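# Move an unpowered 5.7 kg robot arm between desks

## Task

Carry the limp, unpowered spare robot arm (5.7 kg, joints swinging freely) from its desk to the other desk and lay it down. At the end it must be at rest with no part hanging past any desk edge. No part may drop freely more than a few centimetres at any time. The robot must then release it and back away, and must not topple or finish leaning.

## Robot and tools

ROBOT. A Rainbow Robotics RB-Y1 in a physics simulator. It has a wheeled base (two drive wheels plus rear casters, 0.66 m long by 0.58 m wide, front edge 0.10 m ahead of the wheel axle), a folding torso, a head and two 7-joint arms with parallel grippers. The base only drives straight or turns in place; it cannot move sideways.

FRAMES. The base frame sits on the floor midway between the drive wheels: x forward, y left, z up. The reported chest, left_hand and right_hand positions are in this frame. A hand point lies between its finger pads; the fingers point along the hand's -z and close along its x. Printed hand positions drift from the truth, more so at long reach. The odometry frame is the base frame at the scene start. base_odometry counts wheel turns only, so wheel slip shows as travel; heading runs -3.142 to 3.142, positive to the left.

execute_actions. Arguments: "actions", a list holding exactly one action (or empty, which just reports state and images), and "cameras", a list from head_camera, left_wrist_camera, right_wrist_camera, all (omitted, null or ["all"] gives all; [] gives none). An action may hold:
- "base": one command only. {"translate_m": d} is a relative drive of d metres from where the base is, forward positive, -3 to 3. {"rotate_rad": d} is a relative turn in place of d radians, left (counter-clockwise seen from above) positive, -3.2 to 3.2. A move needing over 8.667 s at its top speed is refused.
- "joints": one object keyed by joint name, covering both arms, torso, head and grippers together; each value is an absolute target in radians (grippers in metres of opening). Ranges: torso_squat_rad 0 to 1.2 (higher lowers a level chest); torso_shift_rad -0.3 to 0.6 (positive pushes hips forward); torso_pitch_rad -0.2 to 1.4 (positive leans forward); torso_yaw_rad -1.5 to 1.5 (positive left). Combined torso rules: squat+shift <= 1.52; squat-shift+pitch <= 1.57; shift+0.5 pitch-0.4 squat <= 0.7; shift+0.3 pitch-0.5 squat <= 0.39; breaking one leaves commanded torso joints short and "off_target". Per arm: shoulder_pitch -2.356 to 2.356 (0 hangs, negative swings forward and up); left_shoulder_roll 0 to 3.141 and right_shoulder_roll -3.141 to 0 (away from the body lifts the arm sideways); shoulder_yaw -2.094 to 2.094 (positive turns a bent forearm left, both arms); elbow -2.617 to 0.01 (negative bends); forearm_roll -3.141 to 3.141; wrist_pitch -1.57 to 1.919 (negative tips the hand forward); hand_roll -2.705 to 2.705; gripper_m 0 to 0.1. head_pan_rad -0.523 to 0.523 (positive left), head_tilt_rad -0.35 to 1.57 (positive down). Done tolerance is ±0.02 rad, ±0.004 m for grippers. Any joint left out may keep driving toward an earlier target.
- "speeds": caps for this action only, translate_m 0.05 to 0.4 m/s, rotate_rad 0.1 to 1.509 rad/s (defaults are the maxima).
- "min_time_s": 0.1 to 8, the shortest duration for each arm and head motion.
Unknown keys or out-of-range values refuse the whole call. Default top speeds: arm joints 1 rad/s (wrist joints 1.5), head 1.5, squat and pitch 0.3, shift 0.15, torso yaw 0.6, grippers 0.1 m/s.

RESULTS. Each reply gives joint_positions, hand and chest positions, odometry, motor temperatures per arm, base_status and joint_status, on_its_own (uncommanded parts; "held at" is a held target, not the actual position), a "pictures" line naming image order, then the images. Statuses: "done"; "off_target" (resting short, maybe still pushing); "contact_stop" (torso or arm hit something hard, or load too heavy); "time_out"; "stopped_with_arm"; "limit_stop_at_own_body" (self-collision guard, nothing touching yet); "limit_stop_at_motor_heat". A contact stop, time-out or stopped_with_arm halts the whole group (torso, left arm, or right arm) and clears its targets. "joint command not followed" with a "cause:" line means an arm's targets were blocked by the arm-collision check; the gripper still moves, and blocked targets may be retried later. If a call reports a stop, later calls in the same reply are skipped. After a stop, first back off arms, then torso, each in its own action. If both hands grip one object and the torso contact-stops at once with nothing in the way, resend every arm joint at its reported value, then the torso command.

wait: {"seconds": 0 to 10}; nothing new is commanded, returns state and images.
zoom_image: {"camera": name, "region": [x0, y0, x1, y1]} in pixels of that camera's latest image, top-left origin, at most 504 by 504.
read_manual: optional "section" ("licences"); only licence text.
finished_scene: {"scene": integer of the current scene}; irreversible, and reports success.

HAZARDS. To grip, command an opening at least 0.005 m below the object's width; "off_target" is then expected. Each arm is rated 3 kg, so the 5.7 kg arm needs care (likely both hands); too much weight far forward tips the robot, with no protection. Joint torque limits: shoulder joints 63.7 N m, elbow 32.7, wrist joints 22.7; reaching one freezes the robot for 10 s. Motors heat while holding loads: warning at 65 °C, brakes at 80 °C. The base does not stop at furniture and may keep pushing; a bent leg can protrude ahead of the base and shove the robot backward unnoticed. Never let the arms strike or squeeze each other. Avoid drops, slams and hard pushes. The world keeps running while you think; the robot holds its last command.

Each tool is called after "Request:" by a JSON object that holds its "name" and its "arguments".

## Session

Request:
{"name": "execute_actions", "arguments": {"actions": [], "cameras": ["head_camera"]}}

Scene clock: 0.00 s.
Motor temperatures (°C, as the motors report them): left_arm=[32 32 32 31 37 35 34] | right_arm=[33 32 29 31 34 37 34]
base_odometry: x=+0.000 y=+0.000 heading=+0.000 (m, m, rad; odometry frame)
base_status: not commanded
joint_positions: torso_squat_rad=+0.350 torso_shift_rad=+0.000 torso_pitch_rad=+0.000 torso_yaw_rad=+0.000 left_shoulder_pitch_rad=-0.025 left_shoulder_roll_rad=-0.007 left_shoulder_yaw_rad=-0.055 left_elbow_rad=-0.135 left_forearm_roll_rad=+0.001 left_wrist_pitch_rad=+0.023 left_hand_roll_rad=-0.039 left_gripper_m=+0.099 right_shoulder_pitch_rad=-0.001 right_shoulder_roll_rad=-0.013 right_shoulder_yaw_rad=+0.025 right_elbow_rad=-0.149 right_forearm_roll_rad=-0.040 right_wrist_pitch_rad=+0.005 right_hand_roll_rad=-0.048 right_gripper_m=+0.100 head_pan_rad=+0.000 head_tilt_rad=+0.400
joint_status: not commanded
chest: x=-0.2279 y=+0.0009 z=+1.2474 quat_wxyz=(+1.000, -0.001, +0.000, +0.000) (m; base frame)
left_hand: x=-0.1502 y=+0.2109 z=+0.5659 quat_wxyz=(+0.996, -0.004, -0.067, -0.050) (m; base frame)
right_hand: x=-0.1561 y=-0.2283 z=+0.5659 quat_wxyz=(+0.997, -0.003, -0.072, -0.031) (m; base frame)
pictures: head_camera
Images, in order (width x height): head_camera 896x504.

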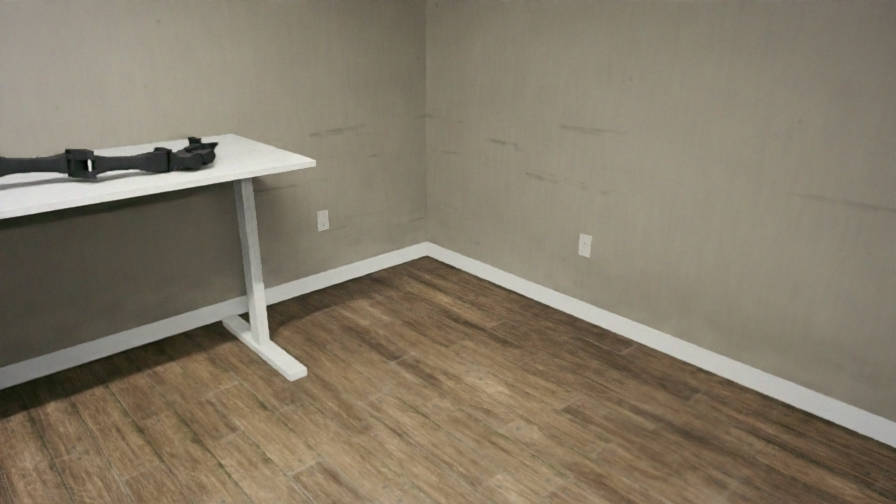

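Request:
{"name": "execute_actions", "arguments": {"actions": [{"base": {"rotate_rad": 0.7}}], "cameras": ["head_camera"]}}

Scene clock: 6.03 s.
Motor temperatures (°C, as the motors report them): left_arm=[32 32 32 31 37 35 34] | right_arm=[33 32 29 31 34 37 34]
base_odometry: x=+0.000 y=+0.000 heading=+0.700 (m, m, rad; odometry frame)
base_status: done
joint_positions: torso_squat_rad=+0.350 torso_shift_rad=+0.000 torso_pitch_rad=+0.000 torso_yaw_rad=+0.000 left_shoulder_pitch_rad=-0.025 left_shoulder_roll_rad=-0.007 left_shoulder_yaw_rad=-0.055 left_elbow_rad=-0.135 left_forearm_roll_rad=+0.001 left_wrist_pitch_rad=+0.023 left_hand_roll_rad=-0.039 left_gripper_m=+0.099 right_shoulder_pitch_rad=-0.001 right_shoulder_roll_rad=-0.013 right_shoulder_yaw_rad=+0.025 right_elbow_rad=-0.149 right_forearm_roll_rad=-0.040 right_wrist_pitch_rad=+0.005 right_hand_roll_rad=-0.048 right_gripper_m=+0.100 head_pan_rad=+0.000 head_tilt_rad=+0.400
joint_status: not commanded
chest: x=-0.2279 y=+0.0009 z=+1.2474 quat_wxyz=(+1.000, -0.001, +0.000, +0.000) (m; base frame)
left_hand: x=-0.1502 y=+0.2109 z=+0.5659 quat_wxyz=(+0.996, -0.004, -0.067, -0.050) (m; base frame)
right_hand: x=-0.1561 y=-0.2283 z=+0.5659 quat_wxyz=(+0.997, -0.003, -0.072, -0.031) (m; base frame)
pictures: head_camera
Images, in order (width x height): head_camera 896x504.

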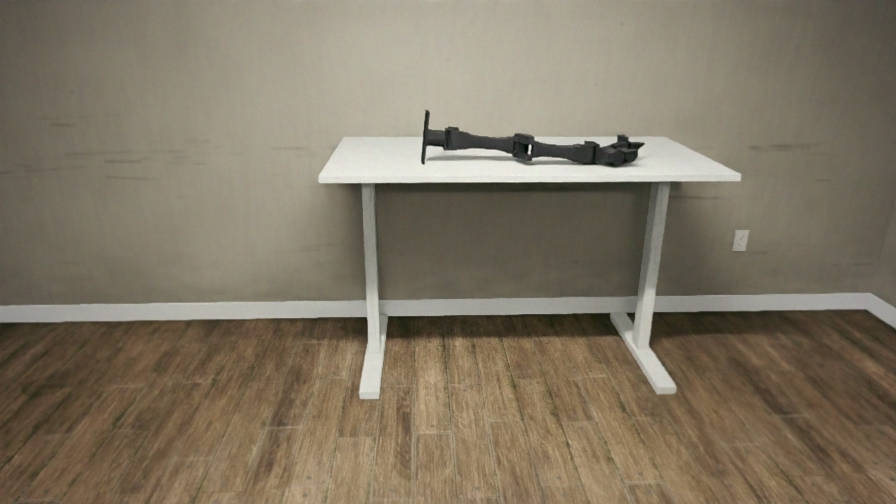

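Request:
{"name": "execute_actions", "arguments": {"actions": [{"base": {"rotate_rad": -0.21}, "joints": {"torso_squat_rad": 0.0, "left_shoulder_pitch_rad": -1.62, "left_shoulder_roll_rad": 0.31, "left_shoulder_yaw_rad": 0.47, "left_elbow_rad": -0.26, "left_forearm_roll_rad": 0.0, "left_wrist_pitch_rad": 1.82, "left_hand_roll_rad": 0.18, "right_shoulder_pitch_rad": -1.63, "right_shoulder_roll_rad": -0.31, "right_shoulder_yaw_rad": -0.47, "right_elbow_rad": -0.05, "right_forearm_roll_rad": 0.0, "right_wrist_pitch_rad": 1.62, "right_hand_roll_rad": 0.10}}], "cameras": []}}

Request:
{"name": "execute_actions", "arguments": {"actions": [{"base": {"translate_m": 1.33}, "joints": {"head_tilt_rad": 0.6}}], "cameras": []}}

Request:
{"name": "execute_actions", "arguments": {"actions": [{"base": {"rotate_rad": 0.23}}], "cameras": ["head_camera"]}}

Scene clock: 22.73 s.
Motor temperatures (°C, as the motors report them): left_arm=[32 32 32 31 37 35 34] | right_arm=[32 32 29 31 34 37 34]
base_odometry: x=+0.000 y=+0.000 heading=+0.490 (m, m, rad; odometry frame)
base_status: done
joint_positions: torso_squat_rad=+0.000 torso_shift_rad=+0.000 torso_pitch_rad=+0.000 torso_yaw_rad=+0.000 left_shoulder_pitch_rad=-1.620 left_shoulder_roll_rad=+0.310 left_shoulder_yaw_rad=+0.470 left_elbow_rad=-0.260 left_forearm_roll_rad=+0.000 left_wrist_pitch_rad=+1.820 left_hand_roll_rad=+0.180 left_gripper_m=+0.099 right_shoulder_pitch_rad=-1.630 right_shoulder_roll_rad=-0.310 right_shoulder_yaw_rad=-0.470 right_elbow_rad=-0.050 right_forearm_roll_rad=+0.000 right_wrist_pitch_rad=+1.620 right_hand_roll_rad=+0.100 right_gripper_m=+0.100 head_pan_rad=+0.000 head_tilt_rad=+0.400
joint_status: all done
chest: x=-0.2279 y=+0.0009 z=+1.2899 quat_wxyz=(+1.000, -0.001, +0.000, +0.000) (m; base frame)
left_hand: x=+0.3093 y=+0.1724 z=+1.2250 quat_wxyz=(+0.996, -0.062, -0.015, +0.062) (m; base frame)
right_hand: x=+0.3117 y=-0.1627 z=+1.1764 quat_wxyz=(+0.995, +0.058, -0.023, +0.079) (m; base frame)
pictures: none
No camera images: the call's "cameras" was empty. Leave "cameras" out to get every camera's image.

Scene clock: 27.40 s.
Motor temperatures (°C, as the motors report them): left_arm=[32 32 32 31 37 35 34] | right_arm=[33 32 29 31 34 37 34]
base_odometry: x=+1.173 y=+0.627 heading=+0.491 (m, m, rad; odometry frame)
base_status: done
joint_positions: torso_squat_rad=+0.000 torso_shift_rad=+0.000 torso_pitch_rad=+0.000 torso_yaw_rad=+0.000 left_shoulder_pitch_rad=-1.620 left_shoulder_roll_rad=+0.310 left_shoulder_yaw_rad=+0.470 left_elbow_rad=-0.260 left_forearm_roll_rad=+0.000 left_wrist_pitch_rad=+1.820 left_hand_roll_rad=+0.180 left_gripper_m=+0.099 right_shoulder_pitch_rad=-1.630 right_shoulder_roll_rad=-0.310 right_shoulder_yaw_rad=-0.470 right_elbow_rad=-0.050 right_forearm_roll_rad=+0.000 right_wrist_pitch_rad=+1.620 right_hand_roll_rad=+0.100 right_gripper_m=+0.100 head_pan_rad=+0.000 head_tilt_rad=+0.600
joint_status: all done
chest: x=-0.2278 y=+0.0009 z=+1.2899 quat_wxyz=(+1.000, -0.001, +0.000, +0.000) (m; base frame)
left_hand: x=+0.3094 y=+0.1724 z=+1.2249 quat_wxyz=(+0.996, -0.062, -0.015, +0.062) (m; base frame)
right_hand: x=+0.3117 y=-0.1627 z=+1.1762 quat_wxyz=(+0.995, +0.058, -0.022, +0.079) (m; base frame)
pictures: none
No camera images: the call's "cameras" was empty. Leave "cameras" out to get every camera's image.

Scene clock: 29.23 s.
Motor temperatures (°C, as the motors report them): left_arm=[32 32 32 31 37 35 34] | right_arm=[33 32 29 31 34 37 34]
base_odometry: x=+1.173 y=+0.627 heading=+0.721 (m, m, rad; odometry frame)
base_status: done
joint_positions: torso_squat_rad=+0.000 torso_shift_rad=+0.000 torso_pitch_rad=+0.000 torso_yaw_rad=+0.000 left_shoulder_pitch_rad=-1.620 left_shoulder_roll_rad=+0.310 left_shoulder_yaw_rad=+0.470 left_elbow_rad=-0.260 left_forearm_roll_rad=+0.000 left_wrist_pitch_rad=+1.820 left_hand_roll_rad=+0.180 left_gripper_m=+0.099 right_shoulder_pitch_rad=-1.630 right_shoulder_roll_rad=-0.310 right_shoulder_yaw_rad=-0.470 right_elbow_rad=-0.050 right_forearm_roll_rad=+0.000 right_wrist_pitch_rad=+1.620 right_hand_roll_rad=+0.100 right_gripper_m=+0.100 head_pan_rad=+0.000 head_tilt_rad=+0.600
joint_status: not commanded
chest: x=-0.2278 y=+0.0009 z=+1.2899 quat_wxyz=(+1.000, -0.001, +0.000, +0.000) (m; base frame)
left_hand: x=+0.3094 y=+0.1724 z=+1.2249 quat_wxyz=(+0.996, -0.062, -0.015, +0.062) (m; base frame)
right_hand: x=+0.3117 y=-0.1627 z=+1.1762 quat_wxyz=(+0.995, +0.058, -0.022, +0.079) (m; base frame)
pictures: head_camera
Images, in order (width x height): head_camera 896x504.

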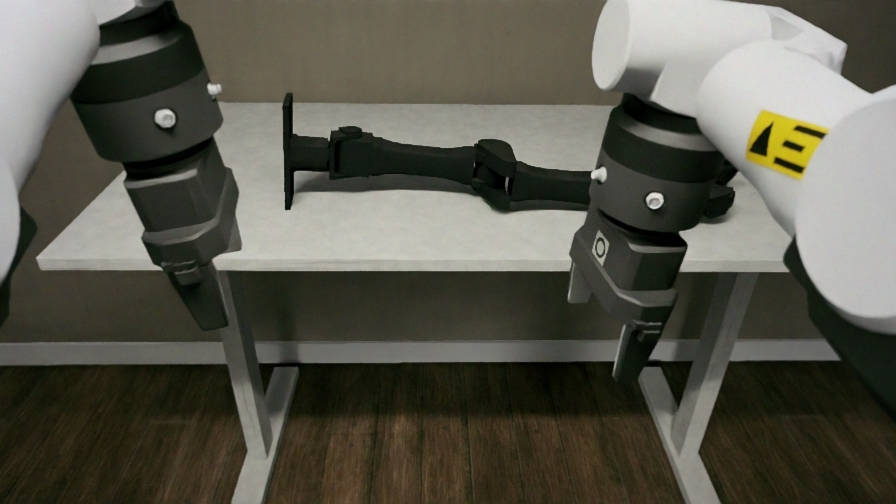

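Request:
{"name": "execute_actions", "arguments": {"actions": [{"base": {"rotate_rad": -0.14}}], "cameras": []}}

Request:
{"name": "execute_actions", "arguments": {"actions": [{"base": {"translate_m": 0.55}, "joints": {"head_tilt_rad": 0.85, "torso_squat_rad": 0.35}}]}}

Scene clock: 38.40 s.
Motor temperatures (°C, as the motors report them): left_arm=[32 32 32 31 37 35 34] | right_arm=[33 32 29 31 34 36 34]
base_odometry: x=+1.173 y=+0.627 heading=+0.581 (m, m, rad; odometry frame)
base_status: done
joint_positions: torso_squat_rad=+0.000 torso_shift_rad=+0.000 torso_pitch_rad=+0.000 torso_yaw_rad=+0.000 left_shoulder_pitch_rad=-1.620 left_shoulder_roll_rad=+0.310 left_shoulder_yaw_rad=+0.470 left_elbow_rad=-0.260 left_forearm_roll_rad=+0.000 left_wrist_pitch_rad=+1.820 left_hand_roll_rad=+0.180 left_gripper_m=+0.099 right_shoulder_pitch_rad=-1.630 right_shoulder_roll_rad=-0.310 right_shoulder_yaw_rad=-0.470 right_elbow_rad=-0.050 right_forearm_roll_rad=+0.000 right_wrist_pitch_rad=+1.620 right_hand_roll_rad=+0.100 right_gripper_m=+0.100 head_pan_rad=+0.000 head_tilt_rad=+0.600
joint_status: not commanded
chest: x=-0.2278 y=+0.0009 z=+1.2899 quat_wxyz=(+1.000, -0.001, +0.000, +0.000) (m; base frame)
left_hand: x=+0.3094 y=+0.1724 z=+1.2249 quat_wxyz=(+0.996, -0.062, -0.015, +0.062) (m; base frame)
right_hand: x=+0.3117 y=-0.1627 z=+1.1762 quat_wxyz=(+0.995, +0.058, -0.022, +0.079) (m; base frame)
pictures: none
No camera images: the call's "cameras" was empty. Leave "cameras" out to get every camera's image.

Scene clock: 41.23 s.
Motor temperatures (°C, as the motors report them): left_arm=[32 32 32 31 37 35 34] | right_arm=[33 32 29 31 34 36 34]
base_odometry: x=+1.633 y=+0.929 heading=+0.582 (m, m, rad; odometry frame)
base_status: done
joint_positions: torso_squat_rad=+0.350 torso_shift_rad=+0.000 torso_pitch_rad=+0.000 torso_yaw_rad=+0.000 left_shoulder_pitch_rad=-1.620 left_shoulder_roll_rad=+0.310 left_shoulder_yaw_rad=+0.470 left_elbow_rad=-0.260 left_forearm_roll_rad=+0.000 left_wrist_pitch_rad=+1.820 left_hand_roll_rad=+0.180 left_gripper_m=+0.099 right_shoulder_pitch_rad=-1.630 right_shoulder_roll_rad=-0.310 right_shoulder_yaw_rad=-0.470 right_elbow_rad=-0.050 right_forearm_roll_rad=+0.000 right_wrist_pitch_rad=+1.620 right_hand_roll_rad=+0.100 right_gripper_m=+0.100 head_pan_rad=+0.000 head_tilt_rad=+0.850
joint_status: all done
chest: x=-0.2278 y=+0.0009 z=+1.2475 quat_wxyz=(+1.000, -0.001, +0.000, +0.000) (m; base frame)
left_hand: x=+0.3094 y=+0.1723 z=+1.1824 quat_wxyz=(+0.996, -0.062, -0.015, +0.062) (m; base frame)
right_hand: x=+0.3117 y=-0.1628 z=+1.1338 quat_wxyz=(+0.995, +0.058, -0.022, +0.079) (m; base frame)
pictures: head_camera, left_wrist_camera, right_wrist_camera
Images, in order (width x height): head_camera 896x504, left_wrist_camera 644x364, right_wrist_camera 644x364.

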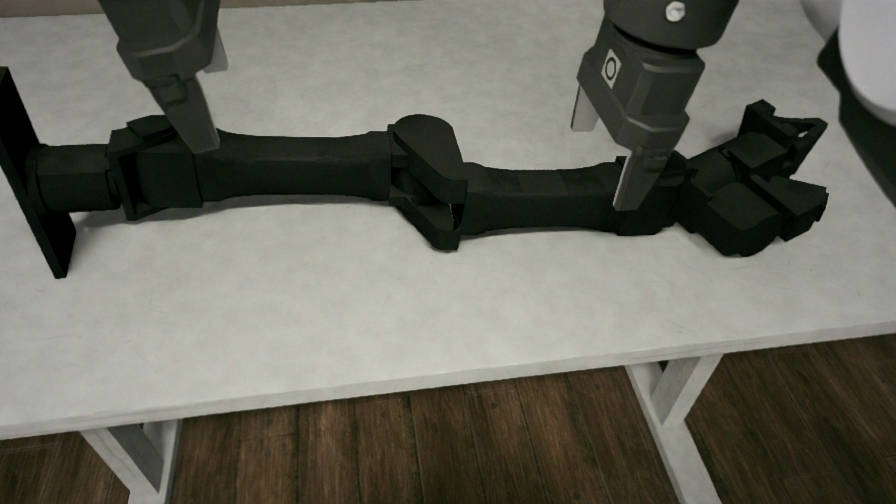

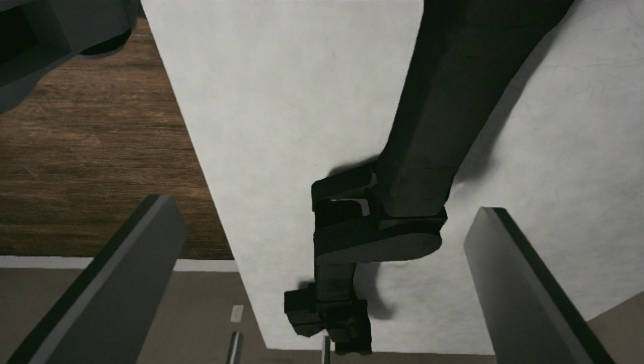

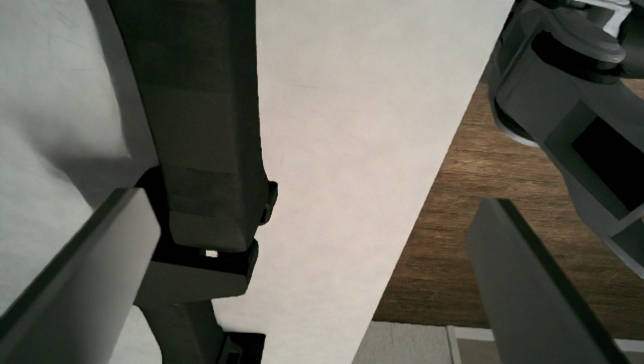

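Request:
{"name": "execute_actions", "arguments": {"actions": [{"base": {"translate_m": 0.07}, "joints": {"torso_squat_rad": 0.5}}]}}

Scene clock: 49.57 s.
Motor temperatures (°C, as the motors report them): left_arm=[32 32 32 31 36 35 34] | right_arm=[33 32 29 31 34 36 34]
base_odometry: x=+1.691 y=+0.968 heading=+0.583 (m, m, rad; odometry frame)
base_status: done
joint_positions: torso_squat_rad=+0.500 torso_shift_rad=+0.000 torso_pitch_rad=+0.000 torso_yaw_rad=+0.000 left_shoulder_pitch_rad=-1.620 left_shoulder_roll_rad=+0.310 left_shoulder_yaw_rad=+0.470 left_elbow_rad=-0.260 left_forearm_roll_rad=+0.000 left_wrist_pitch_rad=+1.820 left_hand_roll_rad=+0.180 left_gripper_m=+0.099 right_shoulder_pitch_rad=-1.630 right_shoulder_roll_rad=-0.310 right_shoulder_yaw_rad=-0.470 right_elbow_rad=-0.050 right_forearm_roll_rad=+0.000 right_wrist_pitch_rad=+1.620 right_hand_roll_rad=+0.100 right_gripper_m=+0.100 head_pan_rad=+0.000 head_tilt_rad=+0.850
joint_status: all done
chest: x=-0.2279 y=+0.0009 z=+1.2042 quat_wxyz=(+1.000, -0.001, +0.000, +0.000) (m; base frame)
left_hand: x=+0.3093 y=+0.1723 z=+1.1392 quat_wxyz=(+0.996, -0.062, -0.015, +0.062) (m; base frame)
right_hand: x=+0.3116 y=-0.1628 z=+1.0906 quat_wxyz=(+0.995, +0.058, -0.022, +0.079) (m; base frame)
pictures: head_camera, left_wrist_camera, right_wrist_camera
Images, in order (width x height): head_camera 896x504, left_wrist_camera 644x364, right_wrist_camera 644x364.

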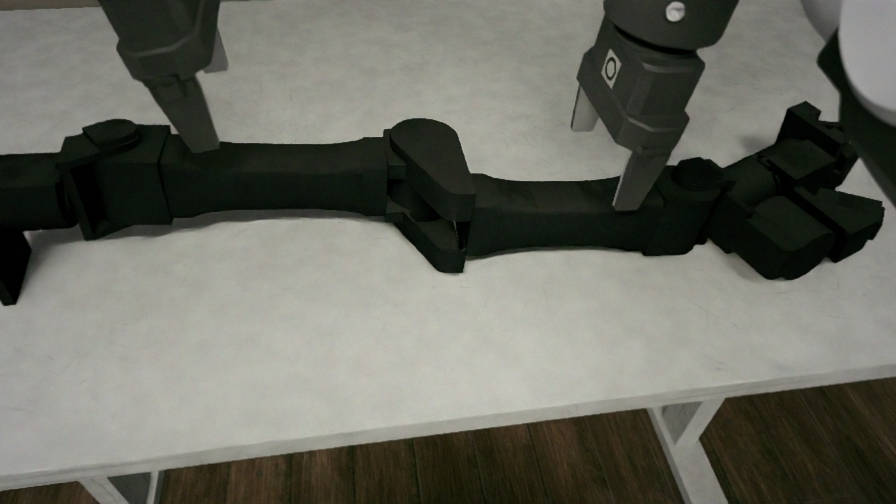

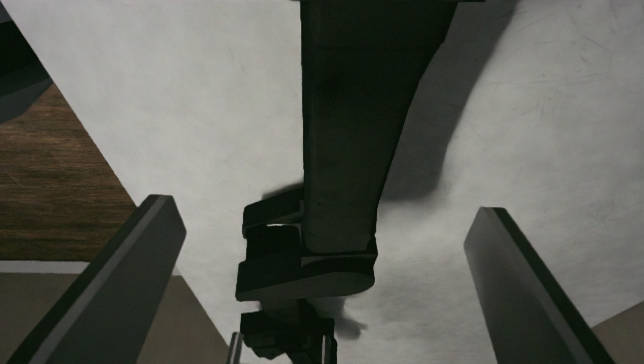

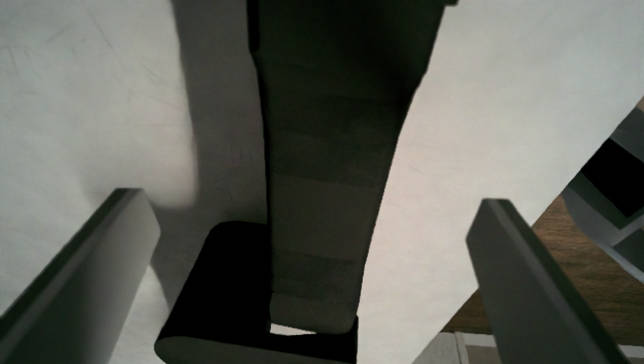

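Request:
{"name": "execute_actions", "arguments": {"actions": [{"joints": {"torso_squat_rad": 0.66}}]}}

Scene clock: 53.80 s.
Motor temperatures (°C, as the motors report them): left_arm=[33 32 32 32 36 35 34] | right_arm=[33 32 29 31 34 36 34]
base_odometry: x=+1.691 y=+0.968 heading=+0.583 (m, m, rad; odometry frame)
base_status: not commanded
joint_positions: torso_squat_rad=+0.660 torso_shift_rad=+0.000 torso_pitch_rad=+0.000 torso_yaw_rad=+0.000 left_shoulder_pitch_rad=-1.620 left_shoulder_roll_rad=+0.310 left_shoulder_yaw_rad=+0.470 left_elbow_rad=-0.260 left_forearm_roll_rad=+0.000 left_wrist_pitch_rad=+1.820 left_hand_roll_rad=+0.180 left_gripper_m=+0.099 right_shoulder_pitch_rad=-1.630 right_shoulder_roll_rad=-0.310 right_shoulder_yaw_rad=-0.470 right_elbow_rad=-0.050 right_forearm_roll_rad=+0.000 right_wrist_pitch_rad=+1.620 right_hand_roll_rad=+0.100 right_gripper_m=+0.100 head_pan_rad=+0.000 head_tilt_rad=+0.850
joint_status: all done
chest: x=-0.2279 y=+0.0008 z=+1.1429 quat_wxyz=(+1.000, -0.001, +0.000, +0.000) (m; base frame)
left_hand: x=+0.3093 y=+0.1723 z=+1.0779 quat_wxyz=(+0.996, -0.062, -0.015, +0.062) (m; base frame)
right_hand: x=+0.3116 y=-0.1629 z=+1.0293 quat_wxyz=(+0.995, +0.058, -0.022, +0.079) (m; base frame)
pictures: head_camera, left_wrist_camera, right_wrist_camera
Images, in order (width x height): head_camera 896x504, left_wrist_camera 644x364, right_wrist_camera 644x364.

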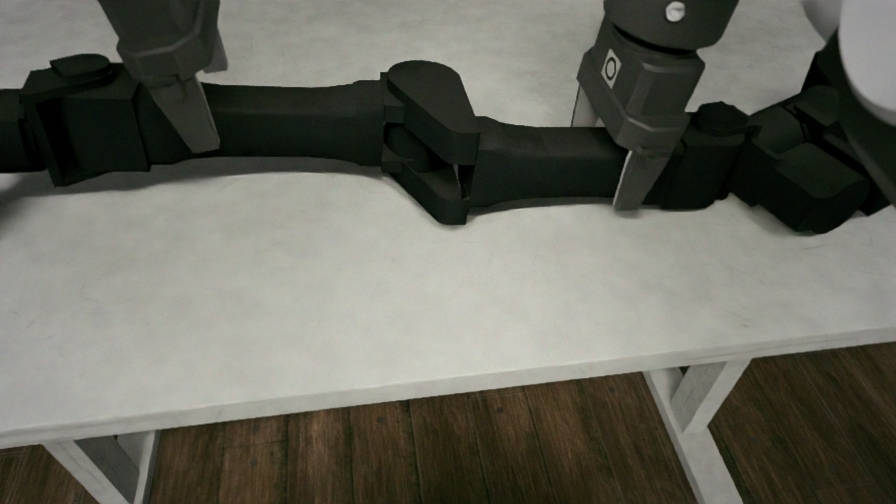

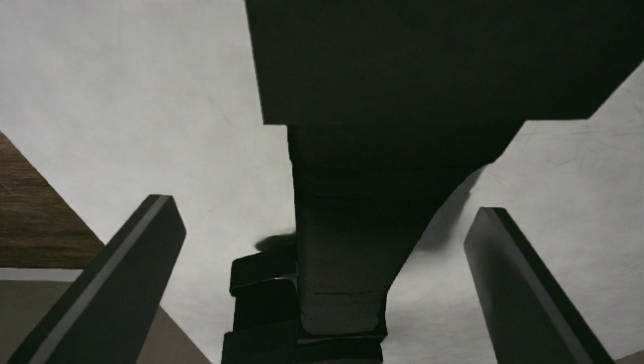

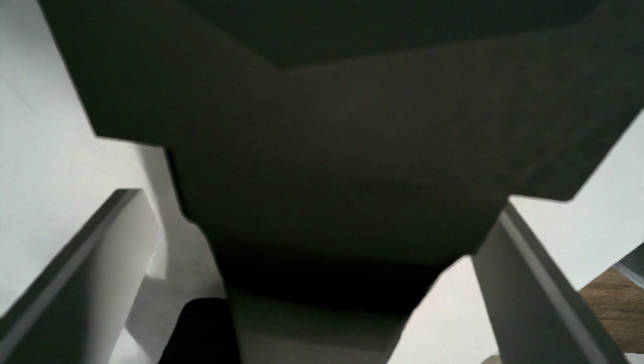

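Request:
{"name": "execute_actions", "arguments": {"actions": [{"joints": {"torso_squat_rad": 0.70, "left_elbow_rad": -0.17, "left_wrist_pitch_rad": 1.73}}]}}

Scene clock: 58.33 s.
Motor temperatures (°C, as the motors report them): left_arm=[33 32 32 32 36 35 34] | right_arm=[33 32 29 31 34 36 34]
base_odometry: x=+1.691 y=+0.968 heading=+0.583 (m, m, rad; odometry frame)
base_status: not commanded
joint_positions: torso_squat_rad=+0.700 torso_shift_rad=+0.000 torso_pitch_rad=+0.000 torso_yaw_rad=+0.000 left_shoulder_pitch_rad=-1.620 left_shoulder_roll_rad=+0.310 left_shoulder_yaw_rad=+0.470 left_elbow_rad=-0.170 left_forearm_roll_rad=+0.000 left_wrist_pitch_rad=+1.730 left_hand_roll_rad=+0.180 left_gripper_m=+0.099 right_shoulder_pitch_rad=-1.630 right_shoulder_roll_rad=-0.310 right_shoulder_yaw_rad=-0.470 right_elbow_rad=-0.050 right_forearm_roll_rad=+0.000 right_wrist_pitch_rad=+1.620 right_hand_roll_rad=+0.100 right_gripper_m=+0.100 head_pan_rad=+0.000 head_tilt_rad=+0.850
joint_status: all done
chest: x=-0.2279 y=+0.0008 z=+1.1253 quat_wxyz=(+1.000, -0.001, +0.000, +0.000) (m; base frame)
left_hand: x=+0.3121 y=+0.1694 z=+1.0375 quat_wxyz=(+0.996, -0.062, -0.015, +0.062) (m; base frame)
right_hand: x=+0.3116 y=-0.1629 z=+1.0117 quat_wxyz=(+0.995, +0.058, -0.022, +0.079) (m; base frame)
pictures: head_camera, left_wrist_camera, right_wrist_camera
Images, in order (width x height): head_camera 896x504, left_wrist_camera 644x364, right_wrist_camera 644x364.

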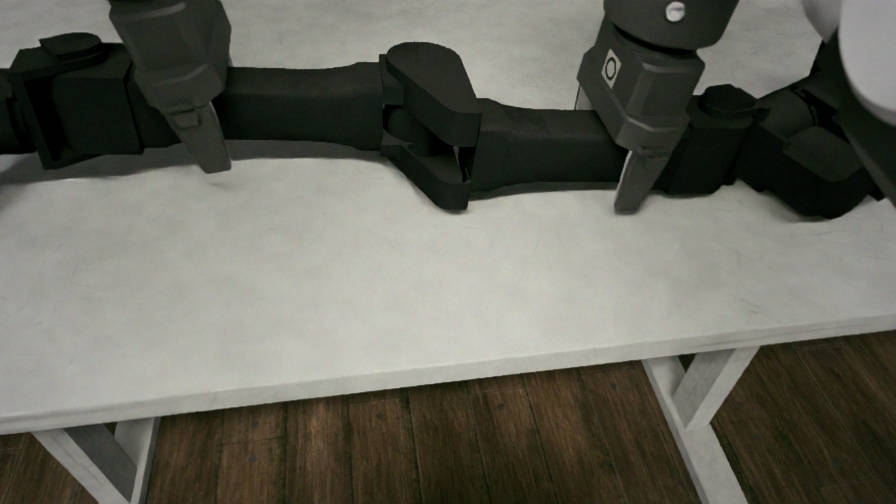

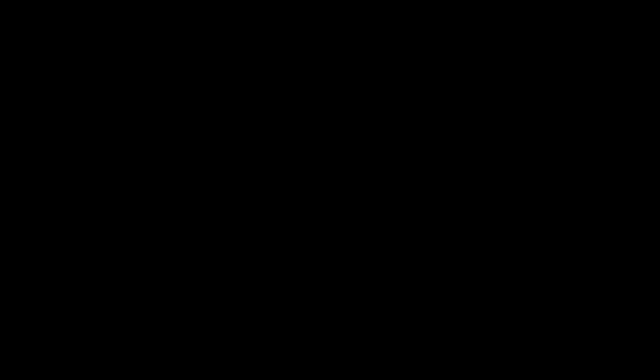

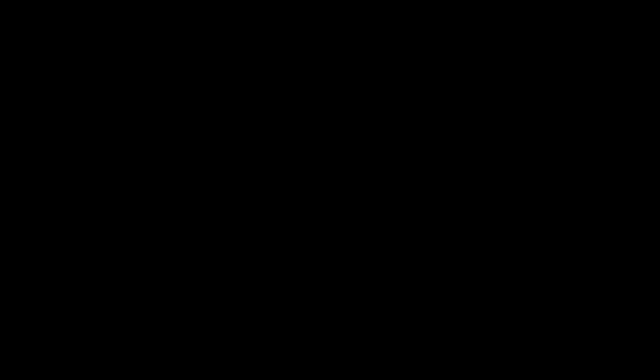

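Request:
{"name": "execute_actions", "arguments": {"actions": [{"joints": {"left_gripper_m": 0.0, "right_gripper_m": 0.0}}], "cameras": []}}

Request:
{"name": "execute_actions", "arguments": {"actions": [{"joints": {"torso_squat_rad": 0.55}}], "cameras": ["head_camera"]}}

Request:
{"name": "execute_actions", "arguments": {"actions": [{"joints": {"torso_squat_rad": 0.0}}], "cameras": ["head_camera"]}}

Scene clock: 64.67 s.
Motor temperatures (°C, as the motors report them): left_arm=[33 32 32 32 36 35 34] | right_arm=[33 32 29 31 34 37 34]
base_odometry: x=+1.691 y=+0.968 heading=+0.583 (m, m, rad; odometry frame)
base_status: not commanded
joint_positions: torso_squat_rad=+0.700 torso_shift_rad=+0.000 torso_pitch_rad=+0.000 torso_yaw_rad=+0.000 left_shoulder_pitch_rad=-1.620 left_shoulder_roll_rad=+0.311 left_shoulder_yaw_rad=+0.470 left_elbow_rad=-0.171 left_forearm_roll_rad=-0.001 left_wrist_pitch_rad=+1.730 left_hand_roll_rad=+0.180 left_gripper_m=+0.055 right_shoulder_pitch_rad=-1.629 right_shoulder_roll_rad=-0.310 right_shoulder_yaw_rad=-0.470 right_elbow_rad=-0.049 right_forearm_roll_rad=+0.001 right_wrist_pitch_rad=+1.620 right_hand_roll_rad=+0.100 right_gripper_m=+0.056 head_pan_rad=+0.000 head_tilt_rad=+0.850
joint_status: left_gripper_m off_target (ended at +0.055, target +0.000); right_gripper_m off_target (ended at +0.056, target +0.000)
chest: x=-0.2279 y=+0.0008 z=+1.1253 quat_wxyz=(+1.000, -0.001, +0.000, +0.000) (m; base frame)
left_hand: x=+0.3124 y=+0.1702 z=+1.0379 quat_wxyz=(+0.996, -0.062, -0.015, +0.063) (m; base frame)
right_hand: x=+0.3114 y=-0.1634 z=+1.0113 quat_wxyz=(+0.995, +0.058, -0.022, +0.079) (m; base frame)
pictures: none
No camera images: the call's "cameras" was empty. Leave "cameras" out to get every camera's image.

Scene clock: 65.93 s.
Motor temperatures (°C, as the motors report them): left_arm=[33 32 32 32 37 35 34] | right_arm=[33 32 29 32 34 37 34]
base_odometry: x=+1.691 y=+0.968 heading=+0.583 (m, m, rad; odometry frame)
base_status: not commanded
joint_positions: torso_squat_rad=+0.550 torso_shift_rad=+0.001 torso_pitch_rad=+0.002 torso_yaw_rad=+0.000 left_shoulder_pitch_rad=-1.618 left_shoulder_roll_rad=+0.310 left_shoulder_yaw_rad=+0.470 left_elbow_rad=-0.169 left_forearm_roll_rad=-0.001 left_wrist_pitch_rad=+1.730 left_hand_roll_rad=+0.180 left_gripper_m=+0.055 right_shoulder_pitch_rad=-1.626 right_shoulder_roll_rad=-0.309 right_shoulder_yaw_rad=-0.470 right_elbow_rad=-0.048 right_forearm_roll_rad=+0.001 right_wrist_pitch_rad=+1.620 right_hand_roll_rad=+0.100 right_gripper_m=+0.056 head_pan_rad=+0.000 head_tilt_rad=+0.850
joint_status: all done
chest: x=-0.2270 y=+0.0009 z=+1.1867 quat_wxyz=(+1.000, -0.001, +0.001, +0.000) (m; base frame)
left_hand: x=+0.3123 y=+0.1702 z=+1.0963 quat_wxyz=(+0.996, -0.062, -0.012, +0.063) (m; base frame)
right_hand: x=+0.3112 y=-0.1635 z=+1.0697 quat_wxyz=(+0.995, +0.058, -0.019, +0.079) (m; base frame)
pictures: head_camera
Images, in order (width x height): head_camera 896x504.

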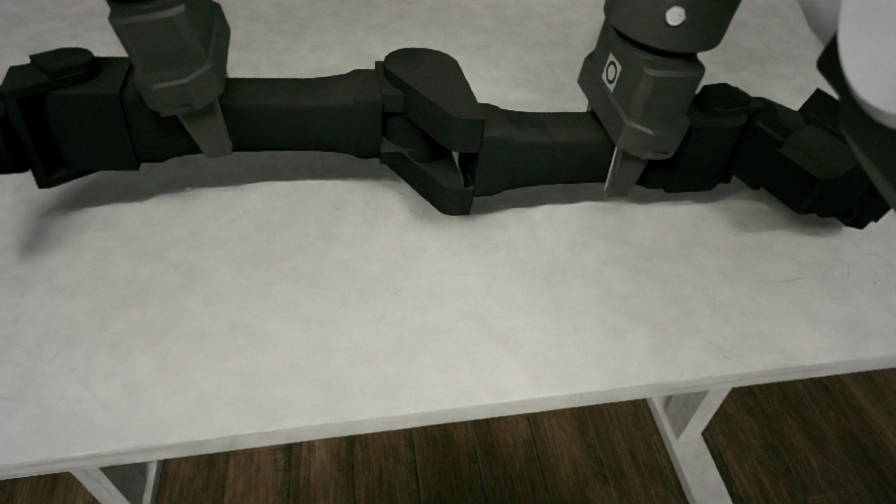

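Scene clock: 68.53 s.
Motor temperatures (°C, as the motors report them): left_arm=[33 32 32 32 37 35 34] | right_arm=[33 33 29 32 34 37 34]
base_odometry: x=+1.691 y=+0.968 heading=+0.583 (m, m, rad; odometry frame)
base_status: not commanded
joint_positions: torso_squat_rad=+0.000 torso_shift_rad=+0.001 torso_pitch_rad=+0.002 torso_yaw_rad=+0.000 left_shoulder_pitch_rad=-1.617 left_shoulder_roll_rad=+0.310 left_shoulder_yaw_rad=+0.470 left_elbow_rad=-0.169 left_forearm_roll_rad=-0.001 left_wrist_pitch_rad=+1.730 left_hand_roll_rad=+0.180 left_gripper_m=+0.055 right_shoulder_pitch_rad=-1.625 right_shoulder_roll_rad=-0.309 right_shoulder_yaw_rad=-0.470 right_elbow_rad=-0.047 right_forearm_roll_rad=+0.001 right_wrist_pitch_rad=+1.620 right_hand_roll_rad=+0.100 right_gripper_m=+0.056 head_pan_rad=+0.000 head_tilt_rad=+0.850
joint_status: all done
chest: x=-0.2267 y=+0.0009 z=+1.2899 quat_wxyz=(+1.000, -0.001, +0.001, +0.000) (m; base frame)
left_hand: x=+0.3126 y=+0.1703 z=+1.1992 quat_wxyz=(+0.996, -0.062, -0.012, +0.063) (m; base frame)
right_hand: x=+0.3111 y=-0.1634 z=+1.1721 quat_wxyz=(+0.995, +0.058, -0.018, +0.079) (m; base frame)
pictures: head_camera
Images, in order (width x height): head_camera 896x504.

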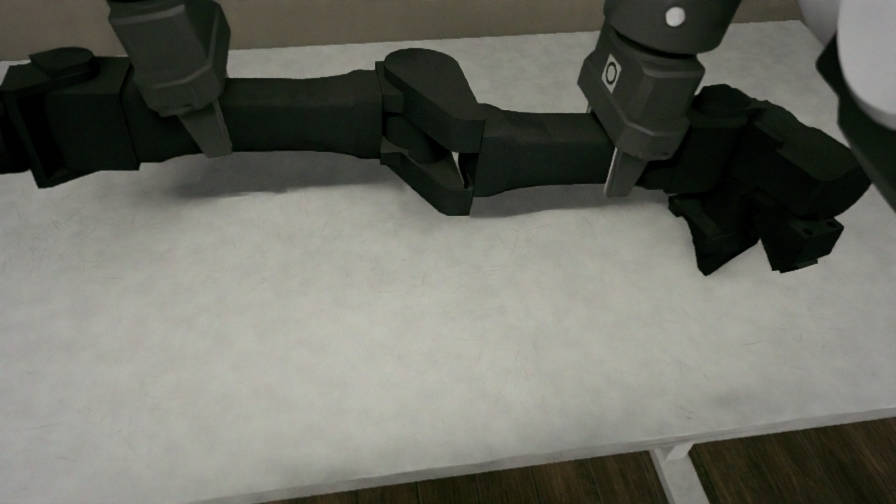

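Lifted clear. Back off and turn around to find the other desk.

Request:
{"name": "execute_actions", "arguments": {"actions": [{"base": {"translate_m": -0.7}, "speeds": {"translate_m": 0.3}}], "cameras": []}}

Request:
{"name": "execute_actions", "arguments": {"actions": [{"base": {"rotate_rad": -3.0}, "speeds": {"rotate_rad": 0.9}, "joints": {"head_tilt_rad": 0.35}}], "cameras": ["head_camera"]}}

Scene clock: 76.27 s.
Motor temperatures (°C, as the motors report them): left_arm=[33 32 32 32 37 35 34] | right_arm=[34 33 29 32 34 37 34]
base_odometry: x=+1.107 y=+0.582 heading=+0.584 (m, m, rad; odometry frame)
base_status: done
joint_positions: torso_squat_rad=+0.000 torso_shift_rad=+0.001 torso_pitch_rad=+0.002 torso_yaw_rad=+0.000 left_shoulder_pitch_rad=-1.617 left_shoulder_roll_rad=+0.310 left_shoulder_yaw_rad=+0.470 left_elbow_rad=-0.169 left_forearm_roll_rad=-0.001 left_wrist_pitch_rad=+1.730 left_hand_roll_rad=+0.180 left_gripper_m=+0.055 right_shoulder_pitch_rad=-1.625 right_shoulder_roll_rad=-0.309 right_shoulder_yaw_rad=-0.470 right_elbow_rad=-0.047 right_forearm_roll_rad=+0.001 right_wrist_pitch_rad=+1.620 right_hand_roll_rad=+0.100 right_gripper_m=+0.056 head_pan_rad=+0.000 head_tilt_rad=+0.850
joint_status: not commanded
chest: x=-0.2267 y=+0.0009 z=+1.2899 quat_wxyz=(+1.000, -0.001, +0.001, +0.000) (m; base frame)
left_hand: x=+0.3124 y=+0.1703 z=+1.1992 quat_wxyz=(+0.996, -0.061, -0.012, +0.063) (m; base frame)
right_hand: x=+0.3110 y=-0.1633 z=+1.1719 quat_wxyz=(+0.995, +0.058, -0.018, +0.079) (m; base frame)
pictures: none
No camera images: the call's "cameras" was empty. Leave "cameras" out to get every camera's image.

Scene clock: 81.73 s.
Motor temperatures (°C, as the motors report them): left_arm=[33 32 32 32 37 35 34] | right_arm=[34 33 29 32 34 37 34]
base_odometry: x=+1.107 y=+0.582 heading=-2.415 (m, m, rad; odometry frame)
base_status: done
joint_positions: torso_squat_rad=+0.000 torso_shift_rad=+0.001 torso_pitch_rad=+0.002 torso_yaw_rad=+0.000 left_shoulder_pitch_rad=-1.617 left_shoulder_roll_rad=+0.310 left_shoulder_yaw_rad=+0.470 left_elbow_rad=-0.169 left_forearm_roll_rad=-0.001 left_wrist_pitch_rad=+1.730 left_hand_roll_rad=+0.180 left_gripper_m=+0.055 right_shoulder_pitch_rad=-1.625 right_shoulder_roll_rad=-0.309 right_shoulder_yaw_rad=-0.470 right_elbow_rad=-0.047 right_forearm_roll_rad=+0.001 right_wrist_pitch_rad=+1.620 right_hand_roll_rad=+0.100 right_gripper_m=+0.056 head_pan_rad=+0.000 head_tilt_rad=+0.350
joint_status: all done
chest: x=-0.2267 y=+0.0009 z=+1.2899 quat_wxyz=(+1.000, +0.000, +0.001, +0.000) (m; base frame)
left_hand: x=+0.3125 y=+0.1702 z=+1.1992 quat_wxyz=(+0.996, -0.061, -0.012, +0.063) (m; base frame)
right_hand: x=+0.3110 y=-0.1634 z=+1.1719 quat_wxyz=(+0.995, +0.058, -0.018, +0.079) (m; base frame)
pictures: head_camera
Images, in order (width x height): head_camera 896x504.

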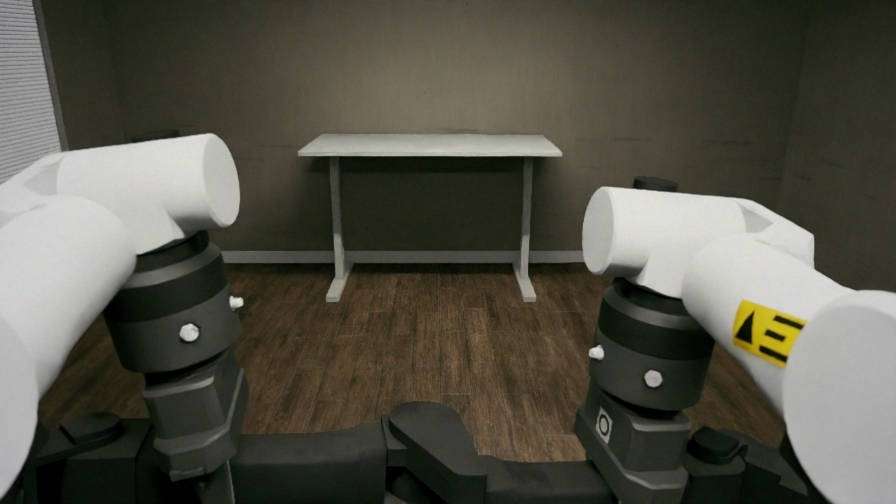

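Request:
{"name": "execute_actions", "arguments": {"actions": [{"base": {"translate_m": 2.5}, "speeds": {"translate_m": 0.4}, "joints": {"head_tilt_rad": 0.7, "torso_pitch_rad": -0.1}}], "cameras": ["head_camera"]}}

Scene clock: 98.27 s.
Motor temperatures (°C, as the motors report them): left_arm=[34 32 32 32 37 35 34] | right_arm=[35 33 29 33 35 37 34]
base_odometry: x=-0.763 y=-1.078 heading=-2.416 (m, m, rad; odometry frame)
base_status: done
joint_positions: torso_squat_rad=+0.000 torso_shift_rad=+0.001 torso_pitch_rad=-0.098 torso_yaw_rad=+0.000 left_shoulder_pitch_rad=-1.617 left_shoulder_roll_rad=+0.310 left_shoulder_yaw_rad=+0.470 left_elbow_rad=-0.169 left_forearm_roll_rad=-0.001 left_wrist_pitch_rad=+1.730 left_hand_roll_rad=+0.180 left_gripper_m=+0.055 right_shoulder_pitch_rad=-1.625 right_shoulder_roll_rad=-0.309 right_shoulder_yaw_rad=-0.470 right_elbow_rad=-0.047 right_forearm_roll_rad=+0.001 right_wrist_pitch_rad=+1.620 right_hand_roll_rad=+0.100 right_gripper_m=+0.056 head_pan_rad=+0.000 head_tilt_rad=+0.700
joint_status: all done
chest: x=-0.2577 y=+0.0009 z=+1.2884 quat_wxyz=(+0.999, +0.000, -0.049, +0.000) (m; base frame)
left_hand: x=+0.2878 y=+0.1703 z=+1.2520 quat_wxyz=(+0.994, -0.065, -0.062, +0.060) (m; base frame)
right_hand: x=+0.2891 y=-0.1633 z=+1.2246 quat_wxyz=(+0.993, +0.054, -0.067, +0.082) (m; base frame)
pictures: head_camera
Images, in order (width x height): head_camera 896x504.

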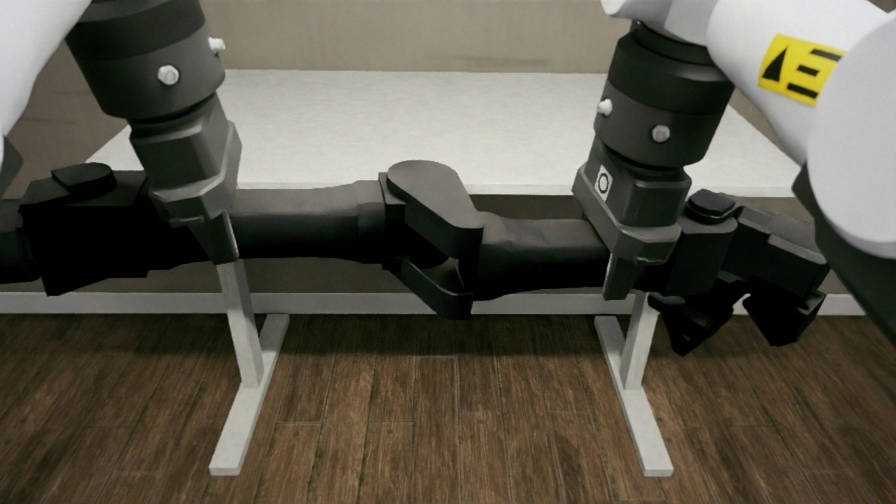

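Request:
{"name": "execute_actions", "arguments": {"actions": [{"base": {"translate_m": 0.72}, "speeds": {"translate_m": 0.3}, "joints": {"head_tilt_rad": 1.0}}], "cameras": ["head_camera"]}}

Scene clock: 107.70 s.
Motor temperatures (°C, as the motors report them): left_arm=[34 32 32 32 37 35 34] | right_arm=[35 33 29 33 35 37 34]
base_odometry: x=-1.302 y=-1.555 heading=-2.416 (m, m, rad; odometry frame)
base_status: done
joint_positions: torso_squat_rad=+0.000 torso_shift_rad=+0.001 torso_pitch_rad=-0.098 torso_yaw_rad=+0.000 left_shoulder_pitch_rad=-1.617 left_shoulder_roll_rad=+0.310 left_shoulder_yaw_rad=+0.470 left_elbow_rad=-0.169 left_forearm_roll_rad=-0.001 left_wrist_pitch_rad=+1.730 left_hand_roll_rad=+0.180 left_gripper_m=+0.055 right_shoulder_pitch_rad=-1.625 right_shoulder_roll_rad=-0.309 right_shoulder_yaw_rad=-0.470 right_elbow_rad=-0.047 right_forearm_roll_rad=+0.001 right_wrist_pitch_rad=+1.620 right_hand_roll_rad=+0.100 right_gripper_m=+0.056 head_pan_rad=+0.000 head_tilt_rad=+1.000
joint_status: all done
chest: x=-0.2576 y=+0.0009 z=+1.2884 quat_wxyz=(+0.999, +0.000, -0.049, +0.000) (m; base frame)
left_hand: x=+0.2878 y=+0.1703 z=+1.2520 quat_wxyz=(+0.994, -0.065, -0.062, +0.060) (m; base frame)
right_hand: x=+0.2891 y=-0.1633 z=+1.2246 quat_wxyz=(+0.993, +0.054, -0.067, +0.082) (m; base frame)
pictures: head_camera
Images, in order (width x height): head_camera 896x504.

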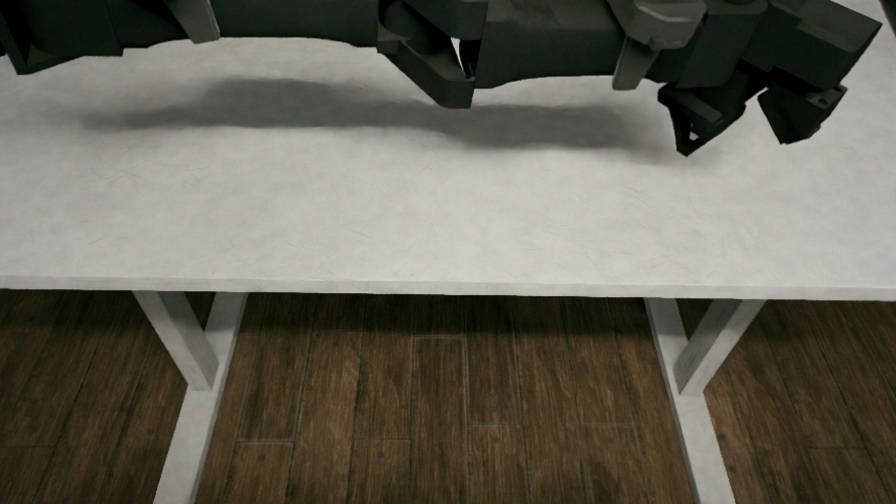

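Request:
{"name": "execute_actions", "arguments": {"actions": [{"base": {"translate_m": 0.15}, "speeds": {"translate_m": 0.15}, "joints": {"head_tilt_rad": 0.8, "torso_yaw_rad": -0.12}}], "cameras": []}}

Request:
{"name": "execute_actions", "arguments": {"actions": [{"joints": {"torso_pitch_rad": 0.0, "torso_squat_rad": 0.2}}], "cameras": ["head_camera"]}}

Request:
{"name": "execute_actions", "arguments": {"actions": [{"joints": {"torso_squat_rad": 0.28}}], "cameras": ["head_camera"]}}

Scene clock: 115.40 s.
Motor temperatures (°C, as the motors report them): left_arm=[34 32 32 32 37 35 34] | right_arm=[35 33 29 33 35 37 34]
base_odometry: x=-1.414 y=-1.655 heading=-2.417 (m, m, rad; odometry frame)
base_status: done
joint_positions: torso_squat_rad=+0.000 torso_shift_rad=+0.001 torso_pitch_rad=-0.098 torso_yaw_rad=-0.120 left_shoulder_pitch_rad=-1.617 left_shoulder_roll_rad=+0.310 left_shoulder_yaw_rad=+0.470 left_elbow_rad=-0.169 left_forearm_roll_rad=-0.001 left_wrist_pitch_rad=+1.730 left_hand_roll_rad=+0.180 left_gripper_m=+0.055 right_shoulder_pitch_rad=-1.625 right_shoulder_roll_rad=-0.309 right_shoulder_yaw_rad=-0.470 right_elbow_rad=-0.047 right_forearm_roll_rad=+0.001 right_wrist_pitch_rad=+1.620 right_hand_roll_rad=+0.100 right_gripper_m=+0.056 head_pan_rad=+0.000 head_tilt_rad=+0.800
joint_status: all done
chest: x=-0.2578 y=+0.0007 z=+1.2884 quat_wxyz=(+0.997, +0.003, -0.049, -0.060) (m; base frame)
left_hand: x=+0.3040 y=+0.1043 z=+1.2537 quat_wxyz=(+0.996, -0.062, -0.058, +0.000) (m; base frame)
right_hand: x=+0.2656 y=-0.2267 z=+1.2224 quat_wxyz=(+0.996, +0.056, -0.071, +0.022) (m; base frame)
pictures: none
No camera images: the call's "cameras" was empty. Leave "cameras" out to get every camera's image.

Scene clock: 116.83 s.
Motor temperatures (°C, as the motors report them): left_arm=[34 32 32 32 37 35 34] | right_arm=[35 33 29 33 35 37 34]
base_odometry: x=-1.414 y=-1.655 heading=-2.417 (m, m, rad; odometry frame)
base_status: not commanded
joint_positions: torso_squat_rad=+0.200 torso_shift_rad=+0.001 torso_pitch_rad=+0.001 torso_yaw_rad=-0.120 left_shoulder_pitch_rad=-1.617 left_shoulder_roll_rad=+0.310 left_shoulder_yaw_rad=+0.470 left_elbow_rad=-0.169 left_forearm_roll_rad=-0.001 left_wrist_pitch_rad=+1.730 left_hand_roll_rad=+0.180 left_gripper_m=+0.054 right_shoulder_pitch_rad=-1.628 right_shoulder_roll_rad=-0.310 right_shoulder_yaw_rad=-0.470 right_elbow_rad=-0.049 right_forearm_roll_rad=+0.001 right_wrist_pitch_rad=+1.620 right_hand_roll_rad=+0.100 right_gripper_m=+0.056 head_pan_rad=+0.000 head_tilt_rad=+0.800
joint_status: all done
chest: x=-0.2273 y=+0.0009 z=+1.2760 quat_wxyz=(+0.998, -0.001, +0.001, -0.060) (m; base frame)
left_hand: x=+0.3282 y=+0.1047 z=+1.1853 quat_wxyz=(+0.998, -0.062, -0.008, +0.003) (m; base frame)
right_hand: x=+0.2882 y=-0.2268 z=+1.1608 quat_wxyz=(+0.998, +0.056, -0.024, +0.019) (m; base frame)
pictures: head_camera
Images, in order (width x height): head_camera 896x504.

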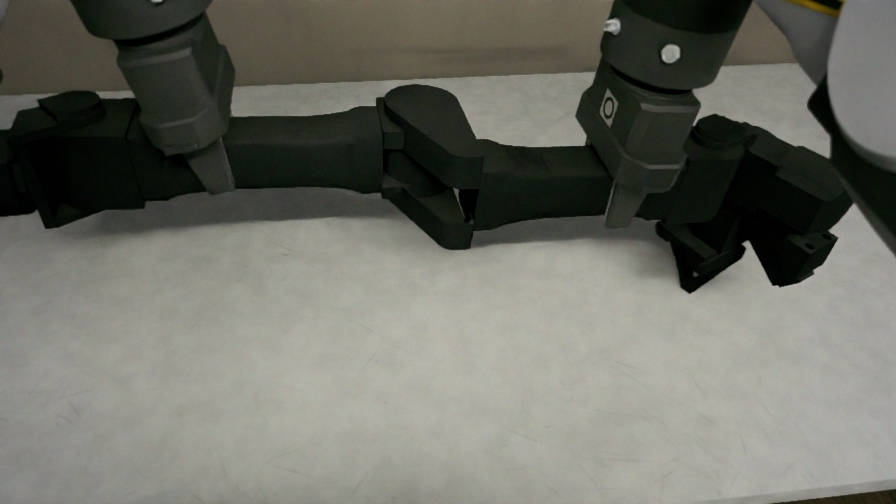

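Scene clock: 117.83 s.
Motor temperatures (°C, as the motors report them): left_arm=[34 32 32 32 37 35 34] | right_arm=[35 33 29 33 35 37 34]
base_odometry: x=-1.414 y=-1.655 heading=-2.417 (m, m, rad; odometry frame)
base_status: not commanded
joint_positions: torso_squat_rad=+0.280 torso_shift_rad=+0.000 torso_pitch_rad=+0.000 torso_yaw_rad=-0.120 left_shoulder_pitch_rad=-1.616 left_shoulder_roll_rad=+0.310 left_shoulder_yaw_rad=+0.469 left_elbow_rad=-0.168 left_forearm_roll_rad=-0.001 left_wrist_pitch_rad=+1.730 left_hand_roll_rad=+0.180 left_gripper_m=+0.054 right_shoulder_pitch_rad=-1.631 right_shoulder_roll_rad=-0.311 right_shoulder_yaw_rad=-0.470 right_elbow_rad=-0.050 right_forearm_roll_rad=+0.001 right_wrist_pitch_rad=+1.620 right_hand_roll_rad=+0.100 right_gripper_m=+0.054 head_pan_rad=+0.000 head_tilt_rad=+0.800
joint_status: all done
chest: x=-0.2278 y=+0.0011 z=+1.2627 quat_wxyz=(+0.998, -0.001, +0.000, -0.060) (m; base frame)
left_hand: x=+0.3278 y=+0.1052 z=+1.1721 quat_wxyz=(+0.998, -0.062, -0.009, +0.004) (m; base frame)
right_hand: x=+0.2887 y=-0.2267 z=+1.1501 quat_wxyz=(+0.998, +0.056, -0.027, +0.019) (m; base frame)
pictures: head_camera
Images, in order (width x height): head_camera 896x504.

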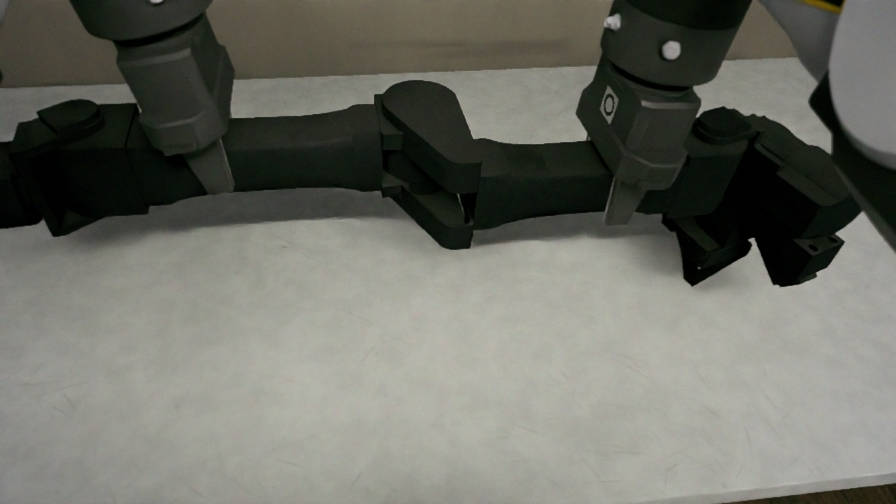

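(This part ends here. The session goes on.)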